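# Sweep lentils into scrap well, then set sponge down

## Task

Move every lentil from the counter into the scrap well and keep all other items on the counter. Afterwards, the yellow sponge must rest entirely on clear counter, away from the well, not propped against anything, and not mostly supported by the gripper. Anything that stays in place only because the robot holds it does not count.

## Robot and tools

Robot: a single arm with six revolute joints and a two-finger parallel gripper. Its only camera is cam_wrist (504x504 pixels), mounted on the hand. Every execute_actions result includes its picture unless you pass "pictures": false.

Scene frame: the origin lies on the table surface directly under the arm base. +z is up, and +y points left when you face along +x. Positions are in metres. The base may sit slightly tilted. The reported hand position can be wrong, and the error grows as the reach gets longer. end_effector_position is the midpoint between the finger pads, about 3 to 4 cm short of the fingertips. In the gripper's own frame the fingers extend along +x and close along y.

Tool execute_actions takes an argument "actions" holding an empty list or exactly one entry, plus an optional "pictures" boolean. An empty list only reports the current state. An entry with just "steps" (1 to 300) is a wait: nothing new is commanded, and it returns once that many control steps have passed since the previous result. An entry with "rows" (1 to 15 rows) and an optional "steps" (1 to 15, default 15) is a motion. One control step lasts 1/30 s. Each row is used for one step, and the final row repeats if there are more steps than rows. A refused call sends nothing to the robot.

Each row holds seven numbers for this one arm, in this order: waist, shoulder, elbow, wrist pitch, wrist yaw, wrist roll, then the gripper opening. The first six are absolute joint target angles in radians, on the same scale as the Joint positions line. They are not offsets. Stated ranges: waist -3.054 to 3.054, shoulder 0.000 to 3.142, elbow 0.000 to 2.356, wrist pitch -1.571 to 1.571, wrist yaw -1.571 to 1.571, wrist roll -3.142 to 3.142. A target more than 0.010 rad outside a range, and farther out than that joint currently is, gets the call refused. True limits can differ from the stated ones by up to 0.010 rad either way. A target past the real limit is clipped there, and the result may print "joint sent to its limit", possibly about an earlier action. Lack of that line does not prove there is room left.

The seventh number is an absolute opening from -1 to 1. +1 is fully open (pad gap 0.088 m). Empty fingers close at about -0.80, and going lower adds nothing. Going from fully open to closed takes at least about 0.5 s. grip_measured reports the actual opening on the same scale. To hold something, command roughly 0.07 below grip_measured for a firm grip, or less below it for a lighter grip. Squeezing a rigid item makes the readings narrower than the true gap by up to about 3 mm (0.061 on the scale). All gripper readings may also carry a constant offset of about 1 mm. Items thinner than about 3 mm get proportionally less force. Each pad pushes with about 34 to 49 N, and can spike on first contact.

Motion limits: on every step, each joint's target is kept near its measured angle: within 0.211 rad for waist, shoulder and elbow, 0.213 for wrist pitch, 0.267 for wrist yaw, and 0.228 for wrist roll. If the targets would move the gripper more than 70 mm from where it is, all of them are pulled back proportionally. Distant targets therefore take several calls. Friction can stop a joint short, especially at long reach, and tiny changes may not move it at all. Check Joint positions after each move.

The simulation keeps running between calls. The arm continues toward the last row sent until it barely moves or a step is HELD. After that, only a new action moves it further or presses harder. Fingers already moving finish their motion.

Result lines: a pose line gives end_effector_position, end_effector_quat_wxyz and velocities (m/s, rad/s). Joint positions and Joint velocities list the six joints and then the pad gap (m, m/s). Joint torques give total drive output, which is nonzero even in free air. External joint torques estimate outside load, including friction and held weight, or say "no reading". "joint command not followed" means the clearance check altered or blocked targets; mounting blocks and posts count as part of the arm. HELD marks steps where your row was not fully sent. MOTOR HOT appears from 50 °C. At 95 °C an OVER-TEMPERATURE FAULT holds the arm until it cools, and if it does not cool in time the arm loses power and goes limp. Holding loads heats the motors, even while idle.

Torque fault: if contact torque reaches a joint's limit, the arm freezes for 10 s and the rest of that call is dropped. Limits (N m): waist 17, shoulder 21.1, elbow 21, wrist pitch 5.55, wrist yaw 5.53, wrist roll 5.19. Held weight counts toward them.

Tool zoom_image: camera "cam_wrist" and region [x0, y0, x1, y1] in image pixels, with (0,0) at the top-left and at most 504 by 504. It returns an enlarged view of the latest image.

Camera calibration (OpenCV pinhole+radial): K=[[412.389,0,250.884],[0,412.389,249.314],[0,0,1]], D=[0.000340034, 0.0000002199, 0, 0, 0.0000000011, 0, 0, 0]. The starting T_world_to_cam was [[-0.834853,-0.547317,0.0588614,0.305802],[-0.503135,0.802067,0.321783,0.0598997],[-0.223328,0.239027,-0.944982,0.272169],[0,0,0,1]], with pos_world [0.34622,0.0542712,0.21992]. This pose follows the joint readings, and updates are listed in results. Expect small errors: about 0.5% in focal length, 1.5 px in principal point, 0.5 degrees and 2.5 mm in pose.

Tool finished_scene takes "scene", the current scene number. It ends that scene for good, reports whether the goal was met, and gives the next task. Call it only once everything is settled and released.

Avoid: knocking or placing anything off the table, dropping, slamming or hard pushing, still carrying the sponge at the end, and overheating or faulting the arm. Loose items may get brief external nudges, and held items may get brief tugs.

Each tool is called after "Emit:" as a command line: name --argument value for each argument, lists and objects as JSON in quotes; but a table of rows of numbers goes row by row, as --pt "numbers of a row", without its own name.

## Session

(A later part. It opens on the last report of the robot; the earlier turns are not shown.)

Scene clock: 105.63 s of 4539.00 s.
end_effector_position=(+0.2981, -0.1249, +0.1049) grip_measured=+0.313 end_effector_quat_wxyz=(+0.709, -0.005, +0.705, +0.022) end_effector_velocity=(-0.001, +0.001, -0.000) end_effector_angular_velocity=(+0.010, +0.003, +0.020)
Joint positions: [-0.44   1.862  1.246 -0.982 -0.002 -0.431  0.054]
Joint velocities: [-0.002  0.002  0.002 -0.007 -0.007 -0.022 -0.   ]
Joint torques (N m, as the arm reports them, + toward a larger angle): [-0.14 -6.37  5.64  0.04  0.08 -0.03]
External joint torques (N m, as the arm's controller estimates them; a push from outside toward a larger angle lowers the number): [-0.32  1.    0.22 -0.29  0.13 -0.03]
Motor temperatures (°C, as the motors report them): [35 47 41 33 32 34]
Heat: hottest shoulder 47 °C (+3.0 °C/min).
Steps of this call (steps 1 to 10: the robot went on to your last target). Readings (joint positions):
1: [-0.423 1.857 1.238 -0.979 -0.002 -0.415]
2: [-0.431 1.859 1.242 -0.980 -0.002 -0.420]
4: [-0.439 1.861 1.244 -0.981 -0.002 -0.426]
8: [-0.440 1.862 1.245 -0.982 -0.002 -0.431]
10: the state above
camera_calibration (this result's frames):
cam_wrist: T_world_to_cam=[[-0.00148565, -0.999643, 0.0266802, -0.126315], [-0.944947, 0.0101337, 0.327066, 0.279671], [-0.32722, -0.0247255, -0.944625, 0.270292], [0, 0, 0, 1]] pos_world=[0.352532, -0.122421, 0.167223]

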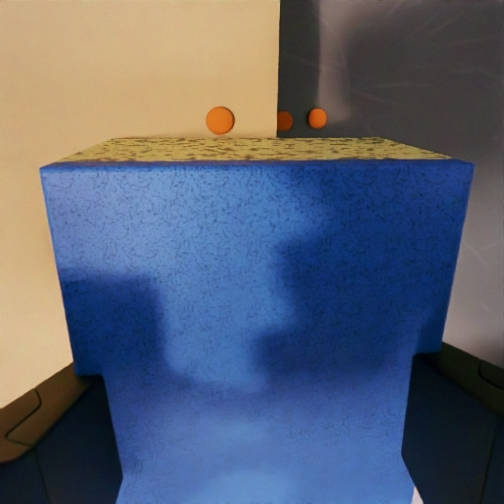

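Emit:
execute_actions --actions '[{"rows":[[-0.442,1.855,1.26,-0.995,0,-0.434,0.31],[-0.442,1.849,1.271,-1.012,0,-0.434,0.31],[-0.442,1.843,1.282,-1.03,0,-0.434,0.31],[-0.442,1.837,1.294,-1.048,0,-0.434,0.31],[-0.442,1.831,1.306,-1.066,0,-0.434,0.31],[-0.442,1.825,1.318,-1.085,0,-0.434,0.31],[-0.442,1.819,1.33,-1.103,0,-0.434,0.31],[-0.442,1.813,1.342,-1.121,0,-0.434,0.31],[-0.435,1.81,1.355,-1.14,0,-0.427,0.31],[-0.42,1.817,1.367,-1.143,0,-0.412,0.31],[-0.395,1.827,1.38,-1.147,0,-0.387,0.31],[-0.36,1.84,1.397,-1.151,0,-0.352,0.31],[-0.32,1.855,1.417,-1.156,0,-0.312,0.31],[-0.275,1.872,1.44,-1.162,0,-0.267,0.31],[-0.23,1.889,1.463,-1.168,0,-0.222,0.31]]}]' --pictures false

Emit:
execute_actions --actions '[{"rows":[[-0.185,1.906,1.486,-1.174,0,-0.177,0.31],[-0.14,1.923,1.509,-1.18,0,-0.132,0.31],[-0.095,1.94,1.532,-1.186,0,-0.087,0.31],[-0.05,1.957,1.555,-1.192,0,-0.042,0.31],[-0.005,1.974,1.578,-1.198,0,0.003,0.31],[0.04,1.991,1.601,-1.204,0,0.048,0.31],[0.085,2.008,1.624,-1.21,0,0.094,0.31],[0.13,2.025,1.647,-1.216,0,0.14,0.31],[0.175,2.042,1.67,-1.222,0,0.185,0.31],[0.22,2.059,1.692,-1.228,0,0.23,0.31],[0.26,2.075,1.712,-1.234,0,0.27,0.31],[0.295,2.089,1.729,-1.239,0,0.305,0.31],[0.325,2.10,1.743,-1.243,0,0.335,0.31],[0.345,2.11,1.753,-1.246,0,0.356,0.31],[0.356,2.116,1.758,-1.248,0,0.367,0.31]]}]' --pictures false

Emit:
execute_actions --actions '[{"steps":10}]'

Emit:
execute_actions --actions '[{"rows":[[0.354,2.118,1.74,-1.235,0,0.365,0.31],[0.354,2.121,1.73,-1.222,0,0.365,0.31],[0.354,2.124,1.72,-1.209,0,0.365,0.31],[0.354,2.127,1.71,-1.196,0,0.365,0.31],[0.354,2.13,1.70,-1.183,0,0.365,0.31],[0.354,2.133,1.69,-1.17,0,0.365,0.31],[0.354,2.137,1.68,-1.157,0,0.365,0.31],[0.354,2.14,1.671,-1.145,0,0.365,0.31],[0.354,2.143,1.662,-1.134,0,0.365,0.31],[0.354,2.146,1.654,-1.124,0,0.365,0.31],[0.354,2.149,1.647,-1.115,0,0.365,0.31],[0.354,2.151,1.641,-1.108,0,0.365,0.31],[0.354,2.153,1.637,-1.103,0,0.365,0.31],[0.354,2.154,1.635,-1.10,0,0.365,0.31]]}]' --pictures false

Emit:
execute_actions --actions '[{"steps":12}]'

Scene clock: 126.77 s of 4539.00 s.
end_effector_position=(+0.3195, -0.0970, +0.1510) grip_measured=+0.313 end_effector_quat_wxyz=(+0.712, +0.001, +0.702, +0.010) end_effector_velocity=(+0.230, +0.337, +0.049) end_effector_angular_velocity=(-0.057, -0.096, +0.095)
Joint positions: [-0.334  1.848  1.414 -1.152  0.001 -0.302  0.054]
Joint velocities: [ 1.16   0.354  0.613 -0.154  0.007  1.062 -0.   ]
Joint torques (N m, as the arm reports them, + toward a larger angle): [ 2.22 -5.98  5.82  0.02 -0.04  0.09]
External joint torques (N m, as the arm's controller estimates them; a push from outside toward a larger angle lowers the number): [ 0.77  1.05  0.53 -0.32  0.15  0.12]
Motor temperatures (°C, as the motors report them): [35 47 43 33 32 34]
Heat: hottest shoulder 47 °C (+2.0 °C/min).
Steps of this call (steps 1 to 30: the robot went on to your last target; steps 31 to 90: nothing new was sent; then 17.63 s passed at rest; steps 91 to 105: all 15 steps of this action). Readings (joint positions):
91: [-0.440 1.863 1.247 -0.985 -0.002 -0.432]
92: [-0.440 1.863 1.251 -0.993 -0.002 -0.432]
94: [-0.440 1.861 1.264 -1.018 -0.002 -0.432]
98: [-0.440 1.840 1.306 -1.082 -0.002 -0.432]
105: the state above

Scene clock: 127.27 s of 4539.00 s.
end_effector_position=(+0.3672, +0.1382, +0.1505) grip_measured=+0.313 end_effector_quat_wxyz=(+0.711, -0.016, +0.703, +0.019) end_effector_velocity=(-0.078, +0.347, -0.031) end_effector_angular_velocity=(-0.010, +0.113, +0.176)
Joint positions: [ 0.314  2.084  1.727 -1.235  0.     0.31   0.054]
Joint velocities: [ 0.872  0.31   0.339 -0.139 -0.051  0.696 -0.   ]
Joint torques (N m, as the arm reports them, + toward a larger angle): [-1.94 -8.25  5.93 -0.14  0.09  0.05]
External joint torques (N m, as the arm's controller estimates them; a push from outside toward a larger angle lowers the number): [-0.2   1.09  0.37 -0.3  -0.07  0.01]
Motor temperatures (°C, as the motors report them): [35 47 43 33 32 34]
Heat: hottest shoulder 47 °C (+2.0 °C/min).
Steps of this call (steps 1 to 15: all 15 steps of this action). Readings (joint positions):
1: [-0.292 1.862 1.435 -1.157 0.001 -0.263]
2: [-0.247 1.878 1.458 -1.162 0.001 -0.222]
4: [-0.155 1.912 1.502 -1.174 0.001 -0.137]
8: [0.028 1.981 1.591 -1.199 0.001 0.041]
15: the state above

Scene clock: 127.60 s of 4539.00 s.
end_effector_position=(+0.3637, +0.1550, +0.1482) grip_measured=+0.313 end_effector_quat_wxyz=(+0.708, -0.013, +0.706, +0.014) end_effector_velocity=(+0.006, -0.008, +0.005) end_effector_angular_velocity=(+0.012, -0.008, -0.034)
Joint positions: [ 0.356  2.105  1.749 -1.245 -0.002  0.364  0.054]
Joint velocities: [-0.027 -0.002  0.017 -0.007 -0.007  0.007 -0.   ]
Joint torques (N m, as the arm reports them, + toward a larger angle): [ 0.17 -8.11  5.84  0.03  0.13  0.12]
External joint torques (N m, as the arm's controller estimates them; a push from outside toward a larger angle lowers the number): [-0.11  1.16  0.18 -0.31  0.14  0.12]
Motor temperatures (°C, as the motors report them): [35 47 43 33 32 34]
Heat: hottest shoulder 47 °C (+2.0 °C/min).
Steps of this call (steps 1 to 10: the robot went on to your last target). Readings (joint positions):
1: [0.339 2.092 1.735 -1.238 -0.001 0.327]
2: [0.356 2.098 1.740 -1.240 -0.002 0.339]
4: [0.369 2.104 1.744 -1.244 -0.002 0.352]
8: [0.359 2.105 1.748 -1.245 -0.002 0.362]
10: the state above
camera_calibration (this result's frames):
cam_wrist: T_world_to_cam=[[-0.000547879, -0.998755, 0.0498773, 0.148476], [-0.943737, 0.0170106, 0.330258, 0.322718], [-0.330695, -0.0468901, -0.942572, 0.344016], [0, 0, 0, 1]] pos_world=[0.418407, 0.158933, 0.210274]

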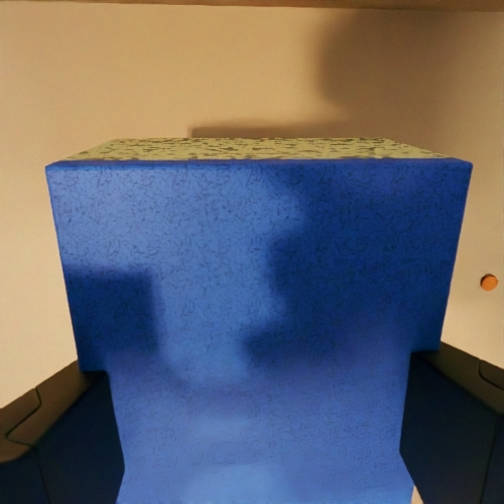

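Scene clock: 128.10 s of 4539.00 s.
end_effector_position=(+0.3655, +0.1556, +0.1084) grip_measured=+0.313 end_effector_quat_wxyz=(+0.705, -0.014, +0.709, +0.013) end_effector_velocity=(-0.005, +0.001, -0.039) end_effector_angular_velocity=(+0.010, +0.033, +0.005)
Joint positions: [ 0.356  2.144  1.647 -1.112 -0.002  0.364  0.054]
Joint velocities: [-0.002  0.042 -0.095  0.11  -0.022 -0.007 -0.   ]
Joint torques (N m, as the arm reports them, + toward a larger angle): [-0.19 -8.72  4.61  0.38  0.13  0.06]
External joint torques (N m, as the arm's controller estimates them; a push from outside toward a larger angle lowers the number): [-0.2   1.46 -1.39 -0.03  0.12  0.06]
Motor temperatures (°C, as the motors report them): [35 47 43 33 32 34]
Heat: hottest shoulder 47 °C (+2.0 °C/min).
Steps of this call (steps 1 to 15: all 15 steps of this action). Readings (joint positions):
1: [0.356 2.105 1.749 -1.245 -0.002 0.364]
2: [0.356 2.106 1.747 -1.240 -0.002 0.364]
4: [0.356 2.107 1.737 -1.219 -0.002 0.364]
8: [0.356 2.119 1.701 -1.173 -0.002 0.364]
15: the state above

Scene clock: 128.50 s of 4539.00 s.
end_effector_position=(+0.3662, +0.1558, +0.1070) grip_measured=+0.313 end_effector_quat_wxyz=(+0.707, -0.013, +0.707, +0.014) end_effector_velocity=(-0.005, -0.002, +0.000) end_effector_angular_velocity=(-0.002, +0.023, +0.020)
Joint positions: [ 0.356  2.144  1.643 -1.103 -0.002  0.364  0.054]
Joint velocities: [-0.002 -0.002 -0.002 -0.022 -0.007 -0.022  0.   ]
Joint torques (N m, as the arm reports them, + toward a larger angle): [-0.16 -8.53  4.27  0.42  0.11  0.06]
External joint torques (N m, as the arm's controller estimates them; a push from outside toward a larger angle lowers the number): [-0.16  0.92 -1.28  0.09  0.09  0.06]
Motor temperatures (°C, as the motors report them): [35 47 43 33 32 34]
Heat: hottest shoulder 47 °C (+2.0 °C/min).
Steps of this call (steps 1 to 12: the robot went on to your last target). Readings (joint positions):
1: [0.356 2.144 1.645 -1.110 -0.002 0.364]
2: [0.356 2.144 1.644 -1.108 -0.002 0.364]
4: [0.356 2.144 1.644 -1.105 -0.002 0.364]
8: [0.356 2.144 1.643 -1.104 -0.002 0.364]
12: the state above
camera_calibration (this result's frames):
cam_wrist: T_world_to_cam=[[-0.000789131, -0.998695, 0.0510596, 0.151325], [-0.942798, 0.0177645, 0.332891, 0.337882], [-0.333364, -0.0478762, -0.941582, 0.307051], [0, 0, 0, 1]] pos_world=[0.421034, 0.159825, 0.168909]

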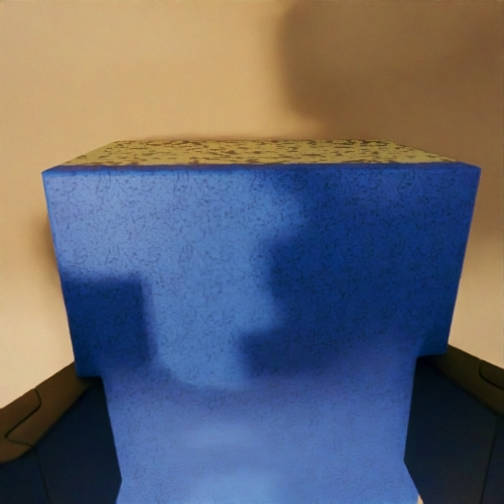

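Emit:
execute_actions --actions '[{"rows":[[0.342,2.136,1.627,-1.098,0,0.353,0.31],[0.331,2.128,1.619,-1.095,0,0.342,0.31],[0.320,2.122,1.610,-1.092,0,0.331,0.31],[0.310,2.116,1.602,-1.089,0,0.320,0.31],[0.299,2.111,1.593,-1.086,0,0.310,0.31],[0.288,2.105,1.585,-1.084,0,0.299,0.31],[0.278,2.100,1.577,-1.081,0,0.288,0.31],[0.267,2.095,1.569,-1.078,0,0.278,0.31],[0.256,2.090,1.561,-1.075,0,0.267,0.31],[0.245,2.085,1.553,-1.073,0,0.256,0.31],[0.235,2.080,1.546,-1.070,0,0.246,0.31],[0.224,2.075,1.538,-1.068,0,0.235,0.31],[0.213,2.070,1.531,-1.065,0,0.224,0.31],[0.203,2.065,1.524,-1.063,0,0.214,0.31],[0.192,2.061,1.517,-1.061,0,0.203,0.31]]}]'

Emit:
execute_actions --actions '[{"rows":[[0.181,2.058,1.512,-1.059,0,0.192,0.31],[0.171,2.055,1.508,-1.058,0,0.182,0.31],[0.160,2.052,1.504,-1.057,0,0.171,0.31],[0.150,2.049,1.500,-1.055,0,0.161,0.31],[0.139,2.046,1.496,-1.054,0,0.150,0.31],[0.129,2.044,1.492,-1.053,0,0.139,0.31],[0.118,2.041,1.488,-1.052,0,0.129,0.31],[0.108,2.039,1.485,-1.051,0,0.118,0.31],[0.097,2.037,1.481,-1.050,0,0.108,0.31],[0.087,2.034,1.478,-1.049,0,0.097,0.31],[0.076,2.032,1.475,-1.048,0,0.086,0.31],[0.066,2.030,1.472,-1.047,0,0.076,0.31],[0.055,2.028,1.469,-1.046,0,0.065,0.31],[0.045,2.027,1.466,-1.045,0,0.055,0.31],[0.034,2.025,1.464,-1.044,0,0.044,0.31]]}]'

Emit:
execute_actions --actions '[{"rows":[[0.023,2.025,1.464,-1.044,0,0.033,0.31],[0.013,2.025,1.464,-1.044,0,0.022,0.31],[0.002,2.025,1.464,-1.045,0,0.012,0.31],[-0.009,2.026,1.465,-1.045,0,0.001,0.31],[-0.020,2.027,1.466,-1.045,0,-0.010,0.31],[-0.030,2.028,1.467,-1.045,0,-0.021,0.31],[-0.041,2.030,1.469,-1.046,0,-0.032,0.31],[-0.052,2.031,1.470,-1.046,0,-0.042,0.31],[-0.063,2.033,1.472,-1.046,0,-0.053,0.31],[-0.073,2.034,1.473,-1.046,0,-0.064,0.31],[-0.084,2.036,1.475,-1.046,0,-0.075,0.31],[-0.095,2.037,1.476,-1.047,0,-0.086,0.31],[-0.106,2.039,1.478,-1.047,0,-0.096,0.31],[-0.116,2.040,1.479,-1.047,0,-0.107,0.31],[-0.127,2.042,1.480,-1.047,0,-0.118,0.31]]}]'

Emit:
execute_actions --actions '[{"rows":[[-0.137,2.043,1.482,-1.048,0,-0.128,0.31],[-0.147,2.045,1.484,-1.049,0,-0.138,0.31],[-0.157,2.046,1.487,-1.049,0,-0.149,0.31],[-0.167,2.048,1.489,-1.050,0,-0.159,0.31],[-0.178,2.050,1.492,-1.051,0,-0.169,0.31],[-0.188,2.052,1.495,-1.052,0,-0.179,0.31],[-0.198,2.054,1.498,-1.053,0,-0.190,0.31],[-0.208,2.056,1.501,-1.054,0,-0.200,0.31],[-0.218,2.058,1.504,-1.056,0,-0.210,0.31],[-0.228,2.060,1.508,-1.057,0,-0.220,0.31],[-0.239,2.063,1.512,-1.058,0,-0.231,0.31],[-0.249,2.065,1.515,-1.059,0,-0.241,0.31],[-0.259,2.068,1.519,-1.061,0,-0.251,0.31],[-0.269,2.071,1.524,-1.062,0,-0.261,0.31],[-0.279,2.074,1.529,-1.064,0,-0.271,0.31]]}]'

Emit:
execute_actions --actions '[{"rows":[[-0.289,2.078,1.535,-1.066,0,-0.281,0.31],[-0.299,2.081,1.540,-1.068,0,-0.291,0.31],[-0.309,2.085,1.546,-1.070,0,-0.301,0.31],[-0.319,2.089,1.552,-1.072,0,-0.311,0.31],[-0.329,2.093,1.558,-1.074,0,-0.321,0.31],[-0.339,2.097,1.565,-1.076,0,-0.331,0.31],[-0.349,2.101,1.571,-1.078,0,-0.341,0.31],[-0.358,2.105,1.577,-1.080,0,-0.350,0.31],[-0.366,2.108,1.582,-1.082,0,-0.358,0.31],[-0.373,2.111,1.587,-1.083,0,-0.365,0.31]]}]'

Scene clock: 146.50 s of 4539.00 s.
end_effector_position=(+0.3674, +0.0994, +0.1063) grip_measured=+0.313 end_effector_quat_wxyz=(+0.706, -0.011, +0.708, +0.014) end_effector_velocity=(-0.011, -0.125, -0.001) end_effector_angular_velocity=(+0.012, +0.025, +0.020)
Joint positions: [ 0.218  2.08   1.542 -1.068 -0.002  0.228  0.054]
Joint velocities: [-0.31  -0.144 -0.217  0.051 -0.007 -0.33  -0.   ]
Joint torques (N m, as the arm reports them, + toward a larger angle): [-0.5  -9.95  4.    0.33  0.11 -0.08]
External joint torques (N m, as the arm's controller estimates them; a push from outside toward a larger angle lowers the number): [-0.53 -0.95 -1.49  0.02  0.11 -0.08]
Motor temperatures (°C, as the motors report them): [35 50 42 33 32 34]
Heat: hottest shoulder 50 °C (+4.0 °C/min). Fold the arm in close to its base before you think long.
MOTOR HOT: a motor reached 50 °C. Now the hottest motor, joint 2 (shoulder), reports 50 °C. The temperature limit of the motors' drives, at which the controller stops the arm, is 95 °C. To cool a motor, set the load down, stop pushing, or move to a pose that needs little force.
Steps of this call (steps 1 to 15: the robot went on to your last target; steps 16 to 90: nothing new was sent; then 14.50 s passed at rest; steps 91 to 105: all 15 steps of this action). Readings (joint positions):
91: [0.355 2.144 1.642 -1.102 -0.002 0.363]
92: [0.353 2.143 1.638 -1.100 -0.002 0.357]
94: [0.342 2.136 1.626 -1.095 -0.002 0.341]
98: [0.298 2.115 1.596 -1.086 -0.002 0.302]
105: the state above
camera_calibration (this result's frames):
cam_wrist: T_world_to_cam=[[-0.00249911, -0.998896, 0.0468996, 0.0960438], [-0.941954, 0.0180973, 0.335254, 0.339702], [-0.335733, -0.0433394, -0.94096, 0.304402], [0, 0, 0, 1]] pos_world=[0.422421, 0.102983, 0.16804]

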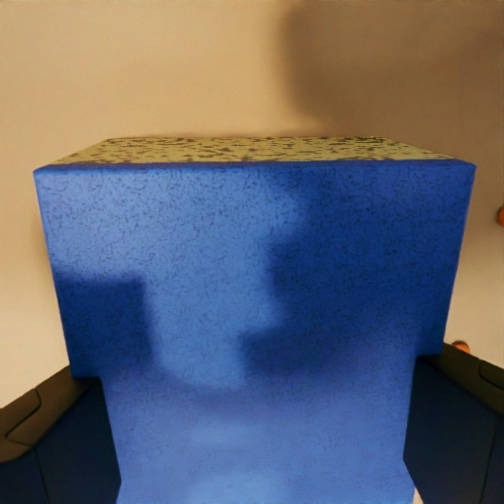

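Scene clock: 147.00 s of 4539.00 s.
end_effector_position=(+0.3669, +0.0394, +0.1060) grip_measured=+0.313 end_effector_quat_wxyz=(+0.705, -0.010, +0.709, +0.017) end_effector_velocity=(-0.008, -0.115, -0.002) end_effector_angular_velocity=(+0.016, +0.023, +0.020)
Joint positions: [ 0.062  2.037  1.479 -1.049 -0.002  0.069  0.054]
Joint velocities: [-0.31  -0.056 -0.085  0.007 -0.007 -0.33  -0.   ]
Joint torques (N m, as the arm reports them, + toward a larger angle): [-0.46 -9.59  4.19  0.33  0.09 -0.06]
External joint torques (N m, as the arm's controller estimates them; a push from outside toward a larger angle lowers the number): [-0.56 -0.96 -1.25  0.01  0.1  -0.06]
Motor temperatures (°C, as the motors report them): [35 50 42 33 32 34]
Heat: hottest shoulder 50 °C (+4.0 °C/min). Fold the arm in close to its base before you think long.
MOTOR HOT: still on. Now the hottest motor, joint 2 (shoulder), reports 50 °C; a drive's own limit is 95 °C.
Steps of this call (steps 1 to 15: all 15 steps of this action). Readings (joint positions):
1: [0.208 2.075 1.535 -1.066 -0.002 0.217]
2: [0.198 2.072 1.530 -1.064 -0.002 0.207]
4: [0.178 2.064 1.519 -1.061 -0.002 0.186]
8: [0.136 2.053 1.502 -1.056 -0.002 0.143]
15: the state above
camera_calibration (this result's frames):
cam_wrist: T_world_to_cam=[[-0.0000608725, -0.999136, 0.041561, 0.0358683], [-0.941484, 0.0140657, 0.336764, 0.340207], [-0.337057, -0.0391085, -0.940672, 0.301614], [0, 0, 0, 1]] pos_world=[0.421963, 0.0428477, 0.16766]

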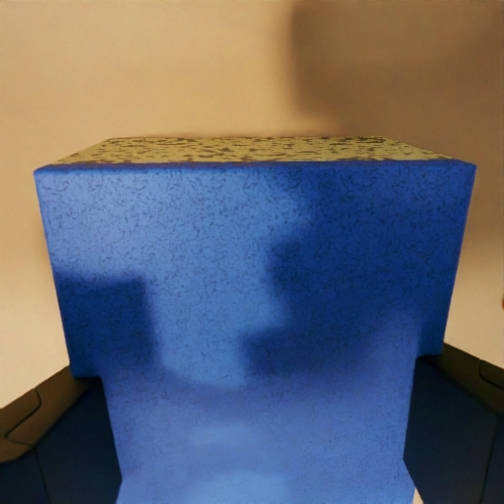

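Scene clock: 147.50 s of 4539.00 s.
end_effector_position=(+0.3676, -0.0199, +0.1053) grip_measured=+0.313 end_effector_quat_wxyz=(+0.705, -0.008, +0.709, +0.020) end_effector_velocity=(-0.005, -0.117, -0.003) end_effector_angular_velocity=(+0.019, -0.004, +0.010)
Joint positions: [-0.099  2.034  1.475 -1.047 -0.002 -0.092  0.054]
Joint velocities: [-0.32   0.002 -0.002  0.007 -0.007 -0.33  -0.   ]
Joint torques (N m, as the arm reports them, + toward a larger angle): [-0.23 -7.85  5.49  0.22  0.07 -0.03]
External joint torques (N m, as the arm's controller estimates them; a push from outside toward a larger angle lowers the number): [-0.41  0.68 -0.01 -0.1   0.09 -0.03]
Motor temperatures (°C, as the motors report them): [35 50 42 33 32 34]
Heat: hottest shoulder 50 °C (+4.0 °C/min). Fold the arm in close to its base before you think long.
MOTOR HOT: still on. Now the hottest motor, joint 2 (shoulder), reports 50 °C; a drive's own limit is 95 °C.
Steps of this call (steps 1 to 15: all 15 steps of this action). Readings (joint positions):
1: [0.051 2.036 1.477 -1.048 -0.002 0.059]
2: [0.041 2.035 1.476 -1.048 -0.002 0.048]
4: [0.019 2.034 1.475 -1.047 -0.002 0.026]
8: [-0.024 2.034 1.475 -1.047 -0.002 -0.017]
15: the state above
camera_calibration (this result's frames):
cam_wrist: T_world_to_cam=[[0.00117004, -0.999358, 0.0357984, -0.0232669], [-0.941408, 0.0109729, 0.337092, 0.341858], [-0.337269, -0.0340953, -0.940791, 0.299074], [0, 0, 0, 1]] pos_world=[0.422723, -0.0168061, 0.166962]

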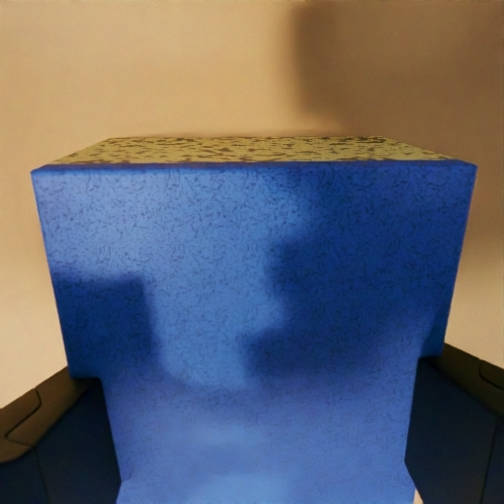

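Scene clock: 148.00 s of 4539.00 s.
end_effector_position=(+0.3676, -0.0776, +0.1061) grip_measured=+0.313 end_effector_quat_wxyz=(+0.708, -0.007, +0.706, +0.021) end_effector_velocity=(+0.002, -0.115, +0.002) end_effector_angular_velocity=(+0.013, -0.021, -0.000)
Joint positions: [-0.252  2.055  1.513 -1.059 -0.002 -0.247  0.054]
Joint velocities: [-0.3    0.076  0.129 -0.037 -0.007 -0.3    0.   ]
Joint torques (N m, as the arm reports them, + toward a larger angle): [-0.52 -7.68  5.59  0.04  0.06 -0.1 ]
External joint torques (N m, as the arm's controller estimates them; a push from outside toward a larger angle lowers the number): [-0.68  1.22  0.05 -0.29  0.09 -0.09]
Motor temperatures (°C, as the motors report them): [35 50 42 33 32 34]
Heat: hottest shoulder 50 °C (+4.0 °C/min). Fold the arm in close to its base before you think long.
MOTOR HOT: still on. Now the hottest motor, joint 2 (shoulder), reports 50 °C; a drive's own limit is 95 °C.
Steps of this call (steps 1 to 15: all 15 steps of this action). Readings (joint positions):
1: [-0.109 2.034 1.475 -1.047 -0.002 -0.103]
2: [-0.120 2.034 1.475 -1.047 -0.002 -0.113]
4: [-0.140 2.034 1.478 -1.047 -0.002 -0.134]
8: [-0.181 2.039 1.489 -1.050 -0.002 -0.176]
15: the state above
camera_calibration (this result's frames):
cam_wrist: T_world_to_cam=[[0.00206016, -0.999501, 0.0315215, -0.0808485], [-0.943614, 0.00849192, 0.330938, 0.343491], [-0.331041, -0.0304259, -0.943126, 0.296157], [0, 0, 0, 1]] pos_world=[0.422329, -0.0747142, 0.168187]

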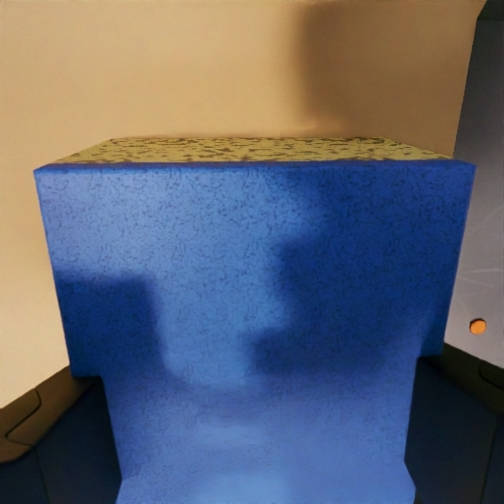

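Scene clock: 148.50 s of 4539.00 s.
end_effector_position=(+0.3672, -0.1252, +0.1060) grip_measured=+0.313 end_effector_quat_wxyz=(+0.709, -0.004, +0.705, +0.020) end_effector_velocity=(-0.000, +0.005, -0.001) end_effector_angular_velocity=(+0.028, +0.013, +0.039)
Joint positions: [-0.372  2.097  1.579 -1.08  -0.002 -0.36   0.054]
Joint velocities: [ 0.002  0.012  0.012 -0.022 -0.022 -0.037  0.   ]
Joint torques (N m, as the arm reports them, + toward a larger angle): [ 0.14 -7.92  5.72  0.02  0.06 -0.06]
External joint torques (N m, as the arm's controller estimates them; a push from outside toward a larger angle lowers the number): [-0.46  1.16  0.26 -0.27  0.14 -0.06]
Motor temperatures (°C, as the motors report them): [35 50 42 33 32 34]
Heat: hottest shoulder 50 °C (+4.0 °C/min). Fold the arm in close to its base before you think long.
MOTOR HOT: still on. Now the hottest motor, joint 2 (shoulder), reports 50 °C; a drive's own limit is 95 °C.
Steps of this call (steps 1 to 15: all 15 steps of this action). Readings (joint positions):
1: [-0.262 2.058 1.518 -1.060 -0.002 -0.257]
2: [-0.272 2.061 1.523 -1.062 -0.002 -0.267]
4: [-0.292 2.068 1.534 -1.066 -0.002 -0.287]
8: [-0.332 2.083 1.558 -1.074 -0.002 -0.327]
15: the state above
camera_calibration (this result's frames):
cam_wrist: T_world_to_cam=[[-0.00532273, -0.999565, 0.0289962, -0.125437], [-0.944807, 0.0145258, 0.327304, 0.345097], [-0.327583, -0.0256536, -0.944474, 0.29397], [0, 0, 0, 1]] pos_world=[0.421682, -0.122853, 0.168333]

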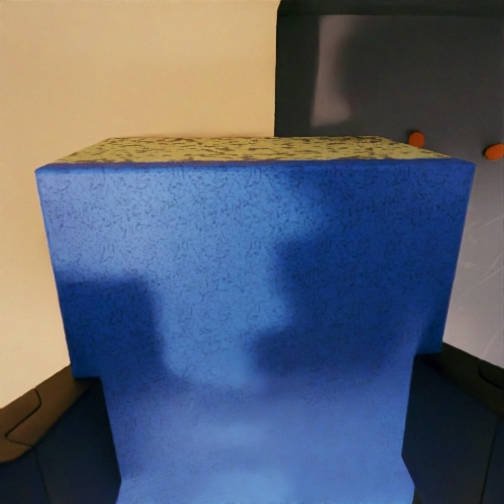

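Emit:
execute_actions --actions '[{"rows":[[-0.373,2.09,1.595,-1.098,0,-0.365,0.31],[-0.373,2.086,1.607,-1.114,0,-0.365,0.31],[-0.373,2.082,1.619,-1.13,0,-0.365,0.31],[-0.373,2.078,1.631,-1.147,0,-0.365,0.31],[-0.373,2.074,1.643,-1.164,0,-0.365,0.31],[-0.373,2.07,1.656,-1.181,0,-0.365,0.31],[-0.373,2.065,1.669,-1.198,0,-0.365,0.31],[-0.373,2.06,1.682,-1.215,0,-0.365,0.31],[-0.368,2.055,1.695,-1.235,0,-0.36,0.31],[-0.355,2.05,1.695,-1.235,0,-0.347,0.31],[-0.335,2.044,1.688,-1.233,0,-0.327,0.31],[-0.31,2.037,1.679,-1.23,0,-0.302,0.31],[-0.28,2.03,1.668,-1.227,0,-0.272,0.31],[-0.245,2.021,1.655,-1.223,0,-0.237,0.31],[-0.205,2.011,1.64,-1.219,0,-0.197,0.31]]}]' --pictures false

Emit:
execute_actions --actions '[{"rows":[[-0.165,2.001,1.625,-1.215,0,-0.157,0.31],[-0.125,1.991,1.61,-1.21,0,-0.117,0.31],[-0.085,1.981,1.595,-1.206,0,-0.077,0.31],[-0.045,1.971,1.58,-1.201,0,-0.036,0.31],[-0.005,1.961,1.565,-1.197,0,0.004,0.31],[0.035,1.951,1.55,-1.192,0,0.045,0.31],[0.075,1.941,1.535,-1.188,0,0.085,0.31],[0.115,1.931,1.52,-1.183,0,0.125,0.31],[0.155,1.921,1.505,-1.179,0,0.166,0.31],[0.195,1.911,1.49,-1.174,0,0.206,0.31],[0.235,1.901,1.475,-1.17,0,0.246,0.31],[0.272,1.892,1.461,-1.166,0,0.284,0.31],[0.306,1.884,1.448,-1.162,0,0.318,0.31],[0.336,1.877,1.437,-1.159,0,0.348,0.31],[0.362,1.871,1.427,-1.156,0,0.374,0.31]]}]' --pictures false

Emit:
execute_actions --actions '[{"rows":[[0.384,1.865,1.418,-1.153,0,0.396,0.31],[0.402,1.861,1.411,-1.151,0,0.414,0.31],[0.416,1.858,1.405,-1.15,0,0.428,0.31],[0.426,1.855,1.40,-1.149,0,0.438,0.31],[0.432,1.854,1.397,-1.148,0,0.444,0.31],[0.435,1.854,1.395,-1.148,0,0.447,0.31],[0.435,1.854,1.395,-1.148,0,0.447,0.31],[0.435,1.858,1.395,-1.148,0,0.447,0.31],[0.435,1.863,1.393,-1.143,0,0.447,0.31],[0.435,1.868,1.39,-1.135,0,0.447,0.31]],"steps":11}]'

Emit:
execute_actions --actions '[{"rows":[[0.435,1.875,1.381,-1.121,0,0.447,0.31],[0.435,1.88,1.372,-1.107,0,0.447,0.31],[0.435,1.885,1.363,-1.093,0,0.447,0.31],[0.435,1.89,1.354,-1.079,0,0.447,0.31],[0.435,1.895,1.345,-1.065,0,0.447,0.31],[0.435,1.90,1.336,-1.052,0,0.447,0.31],[0.435,1.905,1.327,-1.039,0,0.447,0.31],[0.435,1.91,1.319,-1.027,0,0.447,0.31],[0.435,1.914,1.312,-1.017,0,0.447,0.31],[0.435,1.917,1.306,-1.009,0,0.447,0.31],[0.435,1.92,1.301,-1.002,0,0.447,0.31],[0.435,1.922,1.298,-0.997,0,0.447,0.31],[0.435,1.923,1.296,-0.994,0,0.447,0.31]]}]' --pictures false

Emit:
execute_actions --actions '[{"rows":[[0.435,1.923,1.296,-0.994,0,0.447,0.31],[0.435,1.923,1.296,-0.994,0,0.447,0.31],[0.435,1.923,1.296,-0.994,0,0.447,0.31],[0.435,1.923,1.296,-0.994,0,0.447,0.31],[0.435,1.923,1.296,-0.994,0,0.447,0.38],[0.435,1.923,1.296,-0.994,0,0.447,0.46],[0.435,1.923,1.296,-0.994,0,0.447,0.55],[0.435,1.923,1.296,-0.994,0,0.447,0.65],[0.435,1.923,1.296,-0.994,0,0.447,0.76],[0.435,1.923,1.296,-0.994,0,0.447,0.88],[0.435,1.923,1.296,-0.994,0,0.447,1]]}]'

Emit:
execute_actions --actions '[{"rows":[[0.435,1.905,1.315,-1.01,0,0.447,1],[0.435,1.895,1.33,-1.035,0,0.447,1],[0.435,1.885,1.35,-1.065,0,0.447,1],[0.435,1.875,1.37,-1.10,0,0.447,1],[0.435,1.865,1.395,-1.135,0,0.447,1],[0.435,1.852,1.42,-1.175,0,0.447,1],[0.435,1.84,1.445,-1.21,0,0.447,1],[0.425,1.825,1.48,-1.25,0,0.43,1],[0.41,1.805,1.515,-1.285,0,0.40,1],[0.385,1.785,1.555,-1.315,0,0.36,1],[0.355,1.765,1.595,-1.345,0,0.32,1],[0.32,1.745,1.635,-1.37,0,0.28,1],[0.285,1.725,1.675,-1.39,0,0.24,1],[0.25,1.705,1.715,-1.41,0,0.20,1],[0.215,1.685,1.755,-1.43,0,0.16,1]]}]' --pictures false

Emit:
execute_actions --actions '[{"rows":[[0.18,1.668,1.79,-1.45,0,0.12,1],[0.145,1.652,1.82,-1.465,0,0.09,1],[0.11,1.637,1.85,-1.48,0,0.06,1],[0.075,1.622,1.87,-1.49,0,0.03,1],[0.045,1.61,1.89,-1.5,0,0.01,1],[0.02,1.6,1.9,-1.5,0,0,1],[0.0,1.6,1.9,-1.5,0,0,1]]}]'

Emit:
execute_actions --actions '[{"rows":[[-0.04,1.6,1.9,-1.5,0,0,1],[-0.09,1.6,1.9,-1.5,0,0,1],[-0.14,1.6,1.9,-1.5,0,0,1],[-0.19,1.6,1.9,-1.5,0,0,1],[-0.24,1.6,1.9,-1.5,0,0,1],[-0.29,1.6,1.9,-1.5,0,0,1],[-0.34,1.6,1.9,-1.5,0,0,1],[-0.39,1.6,1.9,-1.5,0,0,1],[-0.43,1.6,1.9,-1.5,0,0,1],[-0.46,1.6,1.9,-1.5,0,0,1]]}]'

Scene clock: 174.10 s of 4539.00 s.
end_effector_position=(+0.3699, -0.0967, +0.1516) grip_measured=+0.313 end_effector_quat_wxyz=(+0.712, +0.001, +0.702, +0.010) end_effector_velocity=(+0.038, +0.348, +0.040) end_effector_angular_velocity=(-0.028, -0.017, +0.033)
Joint positions: [-0.296  2.035  1.669 -1.221  0.001 -0.262  0.054]
Joint velocities: [ 0.906 -0.232 -0.203 -0.007  0.007  0.872 -0.   ]
Joint torques (N m, as the arm reports them, + toward a larger angle): [ 2.46 -9.78  4.01  0.16 -0.07  0.04]
External joint torques (N m, as the arm's controller estimates them; a push from outside toward a larger angle lowers the number): [ 0.62 -1.3  -1.08 -0.01  0.12  0.08]
Motor temperatures (°C, as the motors report them): [35 51 43 33 32 34]
Heat: hottest shoulder 51 °C (+5.0 °C/min). Fold the arm in close to its base before you think long.
MOTOR HOT: still on. Now the hottest motor, joint 2 (shoulder), reports 51 °C; a drive's own limit is 95 °C.
Steps of this call (steps 1 to 15: the robot went on to your last target; steps 16 to 90: nothing new was sent; then 22.10 s passed at rest; steps 91 to 105: all 15 steps of this action). Readings (joint positions):
91: [-0.372 2.098 1.582 -1.085 -0.002 -0.363]
92: [-0.372 2.098 1.587 -1.094 -0.002 -0.363]
94: [-0.372 2.098 1.601 -1.118 -0.002 -0.363]
98: [-0.372 2.087 1.644 -1.179 -0.002 -0.363]
105: the state above

Scene clock: 174.60 s of 4539.00 s.
end_effector_position=(+0.3225, +0.1151, +0.1494) grip_measured=+0.313 end_effector_quat_wxyz=(+0.708, -0.014, +0.706, +0.015) end_effector_velocity=(-0.186, +0.298, -0.012) end_effector_angular_velocity=(-0.022, +0.035, +0.024)
Joint positions: [ 0.298  1.898  1.462 -1.166  0.001  0.302  0.054]
Joint velocities: [ 0.984 -0.242 -0.364  0.081 -0.022  0.96  -0.   ]
Joint torques (N m, as the arm reports them, + toward a larger angle): [-0.72 -9.09  4.42  0.26  0.02  0.11]
External joint torques (N m, as the arm's controller estimates them; a push from outside toward a larger angle lowers the number): [ 0.11 -1.28 -1.05 -0.03 -0.07  0.09]
Motor temperatures (°C, as the motors report them): [35 51 43 33 32 34]
Heat: hottest shoulder 51 °C (+5.0 °C/min). Fold the arm in close to its base before you think long.
MOTOR HOT: still on. Now the hottest motor, joint 2 (shoulder), reports 51 °C; a drive's own limit is 95 °C.
Steps of this call (steps 1 to 15: all 15 steps of this action). Readings (joint positions):
1: [-0.262 2.027 1.660 -1.220 0.001 -0.229]
2: [-0.224 2.019 1.648 -1.217 0.001 -0.194]
4: [-0.138 2.002 1.620 -1.210 0.001 -0.120]
8: [0.031 1.967 1.560 -1.193 0.001 0.037]
15: the state above

Scene clock: 174.97 s of 4539.00 s.
end_effector_position=(+0.2942, +0.1531, +0.1442) grip_measured=+0.313 end_effector_quat_wxyz=(+0.706, -0.015, +0.708, +0.011) end_effector_velocity=(+0.006, +0.003, -0.010) end_effector_angular_velocity=(+0.026, -0.034, -0.039)
Joint positions: [ 0.433  1.867  1.401 -1.143  0.001  0.441  0.054]
Joint velocities: [-0.002 -0.002 -0.042  0.081 -0.007  0.037 -0.   ]
Joint torques (N m, as the arm reports them, + toward a larger angle): [-0.13 -7.62  4.58  0.32  0.06  0.1 ]
External joint torques (N m, as the arm's controller estimates them; a push from outside toward a larger angle lowers the number): [-0.18  0.02 -1.13 -0.02  0.05  0.09]
Motor temperatures (°C, as the motors report them): [35 51 43 33 32 34]
Heat: hottest shoulder 51 °C (+5.1 °C/min). Fold the arm in close to its base before you think long.
MOTOR HOT: still on. Now the hottest motor, joint 2 (shoulder), reports 51 °C; a drive's own limit is 95 °C.
Steps of this call (steps 1 to 11: all 11 steps of this action). Readings (joint positions):
1: [0.329 1.891 1.450 -1.162 0.001 0.331]
2: [0.356 1.884 1.440 -1.160 0.001 0.357]
4: [0.398 1.874 1.423 -1.156 0.001 0.397]
8: [0.432 1.867 1.406 -1.152 0.001 0.434]
11: the state above
camera_calibration (this result's frames):
cam_wrist: T_world_to_cam=[[-0.000743037, -0.998349, 0.0574389, 0.145595], [-0.942243, 0.0199369, 0.334336, 0.257007], [-0.334929, -0.0538729, -0.940702, 0.319188], [0, 0, 0, 1]] pos_world=[0.349177, 0.157426, 0.205971]

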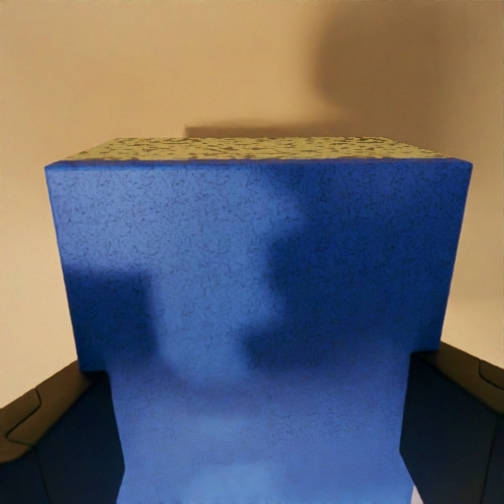

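Scene clock: 175.47 s of 4539.00 s.
end_effector_position=(+0.2959, +0.1538, +0.1059) grip_measured=+0.313 end_effector_quat_wxyz=(+0.705, -0.015, +0.709, +0.009) end_effector_velocity=(-0.001, -0.000, -0.017) end_effector_angular_velocity=(+0.008, +0.001, -0.010)
Joint positions: [ 0.433  1.914  1.305 -1.004  0.001  0.445  0.054]
Joint velocities: [-0.002  0.017 -0.046  0.066 -0.007  0.007 -0.   ]
Joint torques (N m, as the arm reports them, + toward a larger angle): [ 0.08 -6.83  4.26  0.41  0.02  0.1 ]
External joint torques (N m, as the arm's controller estimates them; a push from outside toward a larger angle lowers the number): [ 0.11  1.24 -1.4   0.04  0.    0.1 ]
Motor temperatures (°C, as the motors report them): [35 51 43 33 32 34]
Heat: hottest shoulder 51 °C (+5.0 °C/min). Fold the arm in close to its base before you think long.
MOTOR HOT: still on. Now the hottest motor, joint 2 (shoulder), reports 51 °C; a drive's own limit is 95 °C.
Steps of this call (steps 1 to 15: all 15 steps of this action). Readings (joint positions):
1: [0.433 1.867 1.398 -1.137 0.001 0.442]
2: [0.433 1.867 1.393 -1.128 0.001 0.443]
4: [0.433 1.869 1.380 -1.106 0.001 0.444]
8: [0.433 1.888 1.346 -1.056 0.001 0.445]
15: the state above

Scene clock: 175.97 s of 4539.00 s.
end_effector_position=(+0.2969, +0.1543, +0.1055) grip_measured=+0.940 end_effector_quat_wxyz=(+0.707, -0.014, +0.707, +0.010) end_effector_velocity=(+0.000, +0.001, +0.000) end_effector_angular_velocity=(+0.023, +0.004, -0.000)
Joint positions: [ 0.433  1.914  1.304 -0.996  0.001  0.445  0.085]
Joint velocities: [-0.007 -0.002 -0.002  0.007 -0.022 -0.007  0.03 ]
Joint torques (N m, as the arm reports them, + toward a larger angle): [ 0.07 -6.84  4.17  0.34  0.03  0.09]
External joint torques (N m, as the arm's controller estimates them; a push from outside toward a larger angle lowers the number): [ 0.07  0.88 -1.22  0.02  0.02  0.09]
Motor temperatures (°C, as the motors report them): [35 51 43 33 32 34]
Heat: hottest shoulder 51 °C (+5.1 °C/min). Fold the arm in close to its base before you think long.
MOTOR HOT: still on. Now the hottest motor, joint 2 (shoulder), reports 51 °C; a drive's own limit is 95 °C.
Steps of this call (steps 1 to 15: all 15 steps of this action). Readings (joint positions):
1: [0.433 1.914 1.304 -1.002 0.001 0.445]
2: [0.433 1.914 1.304 -1.000 0.001 0.445]
4: [0.433 1.914 1.304 -0.998 0.001 0.445]
8: [0.433 1.914 1.304 -0.997 0.001 0.445]
15: the state above
camera_calibration (this result's frames):
cam_wrist: T_world_to_cam=[[-0.00426185, -0.99839, 0.0565632, 0.1502], [-0.94274, 0.0228756, 0.332742, 0.272303], [-0.3335, -0.0519063, -0.94132, 0.283056], [0, 0, 0, 1]] pos_world=[0.35175, 0.158421, 0.167344]

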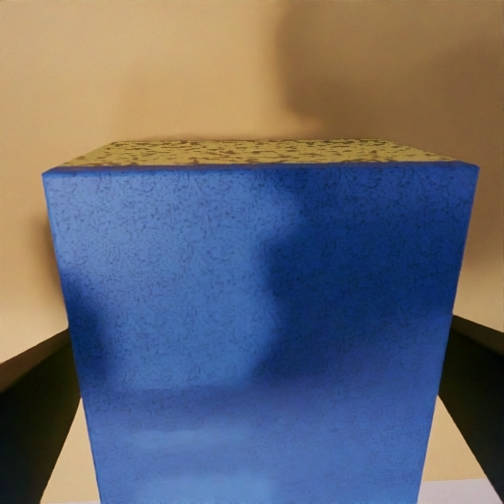

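Scene clock: 176.47 s of 4539.00 s.
end_effector_position=(+0.3136, +0.1120, +0.2491) grip_measured=+0.987 end_effector_quat_wxyz=(+0.754, -0.019, +0.655, +0.051) end_effector_velocity=(+0.129, -0.346, +0.507) end_effector_angular_velocity=(+0.273, -1.146, -0.018)
Joint positions: [ 0.298  1.744  1.661 -1.374 -0.001  0.244  0.087]
Joint velocities: [-1.082 -0.618  1.189 -0.637  0.007 -1.077 -0.   ]
Joint torques (N m, as the arm reports them, + toward a larger angle): [-0.46 -8.47  5.97  0.01  0.05 -0.02]
External joint torques (N m, as the arm's controller estimates them; a push from outside toward a larger angle lowers the number): [-0.48 -1.08  0.36 -0.33 -0.01 -0.02]
Motor temperatures (°C, as the motors report them): [35 51 43 33 32 34]
Heat: hottest shoulder 51 °C (+5.0 °C/min). Fold the arm in close to its base before you think long.
MOTOR HOT: still on. Now the hottest motor, joint 2 (shoulder), reports 51 °C; a drive's own limit is 95 °C.
Steps of this call (steps 1 to 15: all 15 steps of this action). Readings (joint positions):
1: [0.433 1.914 1.304 -0.997 0.001 0.445]
2: [0.433 1.914 1.308 -1.007 0.001 0.445]
4: [0.433 1.910 1.325 -1.050 0.001 0.445]
8: [0.433 1.873 1.407 -1.174 0.001 0.443]
15: the state above

Scene clock: 176.97 s of 4539.00 s.
end_effector_position=(+0.3133, +0.0121, +0.3559) grip_measured=+0.987 end_effector_quat_wxyz=(+0.835, -0.008, +0.550, +0.022) end_effector_velocity=(+0.002, +0.001, -0.001) end_effector_angular_velocity=(+0.018, -0.002, +0.008)
Joint positions: [ 0.004  1.597  1.897 -1.497  0.001  0.004  0.087]
Joint velocities: [-0.007  0.002 -0.002  0.007 -0.022 -0.007 -0.   ]
Joint torques (N m, as the arm reports them, + toward a larger angle): [-0.14 -5.24  5.25  0.65 -0.01 -0.1 ]
External joint torques (N m, as the arm's controller estimates them; a push from outside toward a larger angle lowers the number): [-0.17  0.69 -0.49 -0.32  0.01 -0.1 ]
Motor temperatures (°C, as the motors report them): [35 51 43 33 32 34]
Heat: hottest shoulder 51 °C (+5.1 °C/min). Fold the arm in close to its base before you think long.
MOTOR HOT: still on. Now the hottest motor, joint 2 (shoulder), reports 51 °C; a drive's own limit is 95 °C.
Steps of this call (steps 1 to 15: all 15 steps of this action). Readings (joint positions):
1: [0.261 1.724 1.700 -1.396 -0.001 0.206]
2: [0.223 1.704 1.738 -1.416 -0.001 0.169]
4: [0.149 1.665 1.805 -1.451 -0.001 0.103]
8: [0.030 1.605 1.884 -1.487 0.000 0.025]
15: the state above
camera_calibration (this result's frames):
cam_wrist: T_world_to_cam=[[-0.0106606, -0.999727, 0.0207973, 0.0088601], [-0.997777, 0.00926688, -0.0659956, 0.366983], [0.0657848, -0.0214546, -0.997603, 0.411439], [0, 0, 0, 1]] pos_world=[0.339195, 0.0142842, 0.434488]

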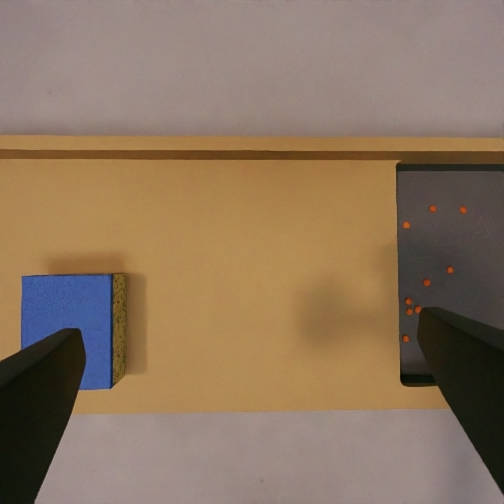

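Scene clock: 177.47 s of 4539.00 s.
end_effector_position=(+0.2867, -0.1331, +0.3529) grip_measured=+0.987 end_effector_quat_wxyz=(+0.816, +0.122, +0.541, -0.165) end_effector_velocity=(-0.003, -0.002, -0.001) end_effector_angular_velocity=(+0.017, +0.001, -0.029)
Joint positions: [-0.457  1.598  1.897 -1.498  0.003  0.001  0.087]
Joint velocities: [-0.012 -0.002 -0.002 -0.007 -0.007  0.022 -0.   ]
Joint torques (N m, as the arm reports them, + toward a larger angle): [ 0.02 -5.52  5.36  0.66 -0.09 -0.06]
External joint torques (N m, as the arm's controller estimates them; a push from outside toward a larger angle lowers the number): [-0.26  0.01 -0.13 -0.32  0.   -0.06]
Motor temperatures (°C, as the motors report them): [35 51 43 33 32 34]
Heat: hottest shoulder 51 °C (+5.0 °C/min). Fold the arm in close to its base before you think long.
MOTOR HOT: still on. Now the hottest motor, joint 2 (shoulder), reports 51 °C; a drive's own limit is 95 °C.
Steps of this call (steps 1 to 15: all 15 steps of this action). Readings (joint positions):
1: [-0.001 1.597 1.897 -1.497 -0.000 0.003]
2: [-0.017 1.597 1.897 -1.498 -0.003 0.002]
4: [-0.084 1.597 1.897 -1.498 -0.003 0.001]
8: [-0.281 1.598 1.897 -1.498 -0.003 0.001]
15: the state above
camera_calibration (this result's frames):
cam_wrist: T_world_to_cam=[[-0.451917, -0.891987, 0.0114051, 0.0076403], [-0.890953, 0.450682, -0.0555797, 0.366047], [0.0444363, -0.0352788, -0.998389, 0.411644], [0, 0, 0, 1]] pos_world=[0.311291, -0.143633, 0.431239]

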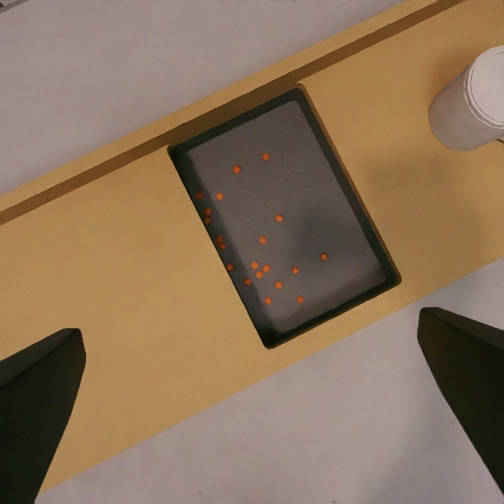

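Emit:
finished_scene --scene 2

The scene is finished: the task was done.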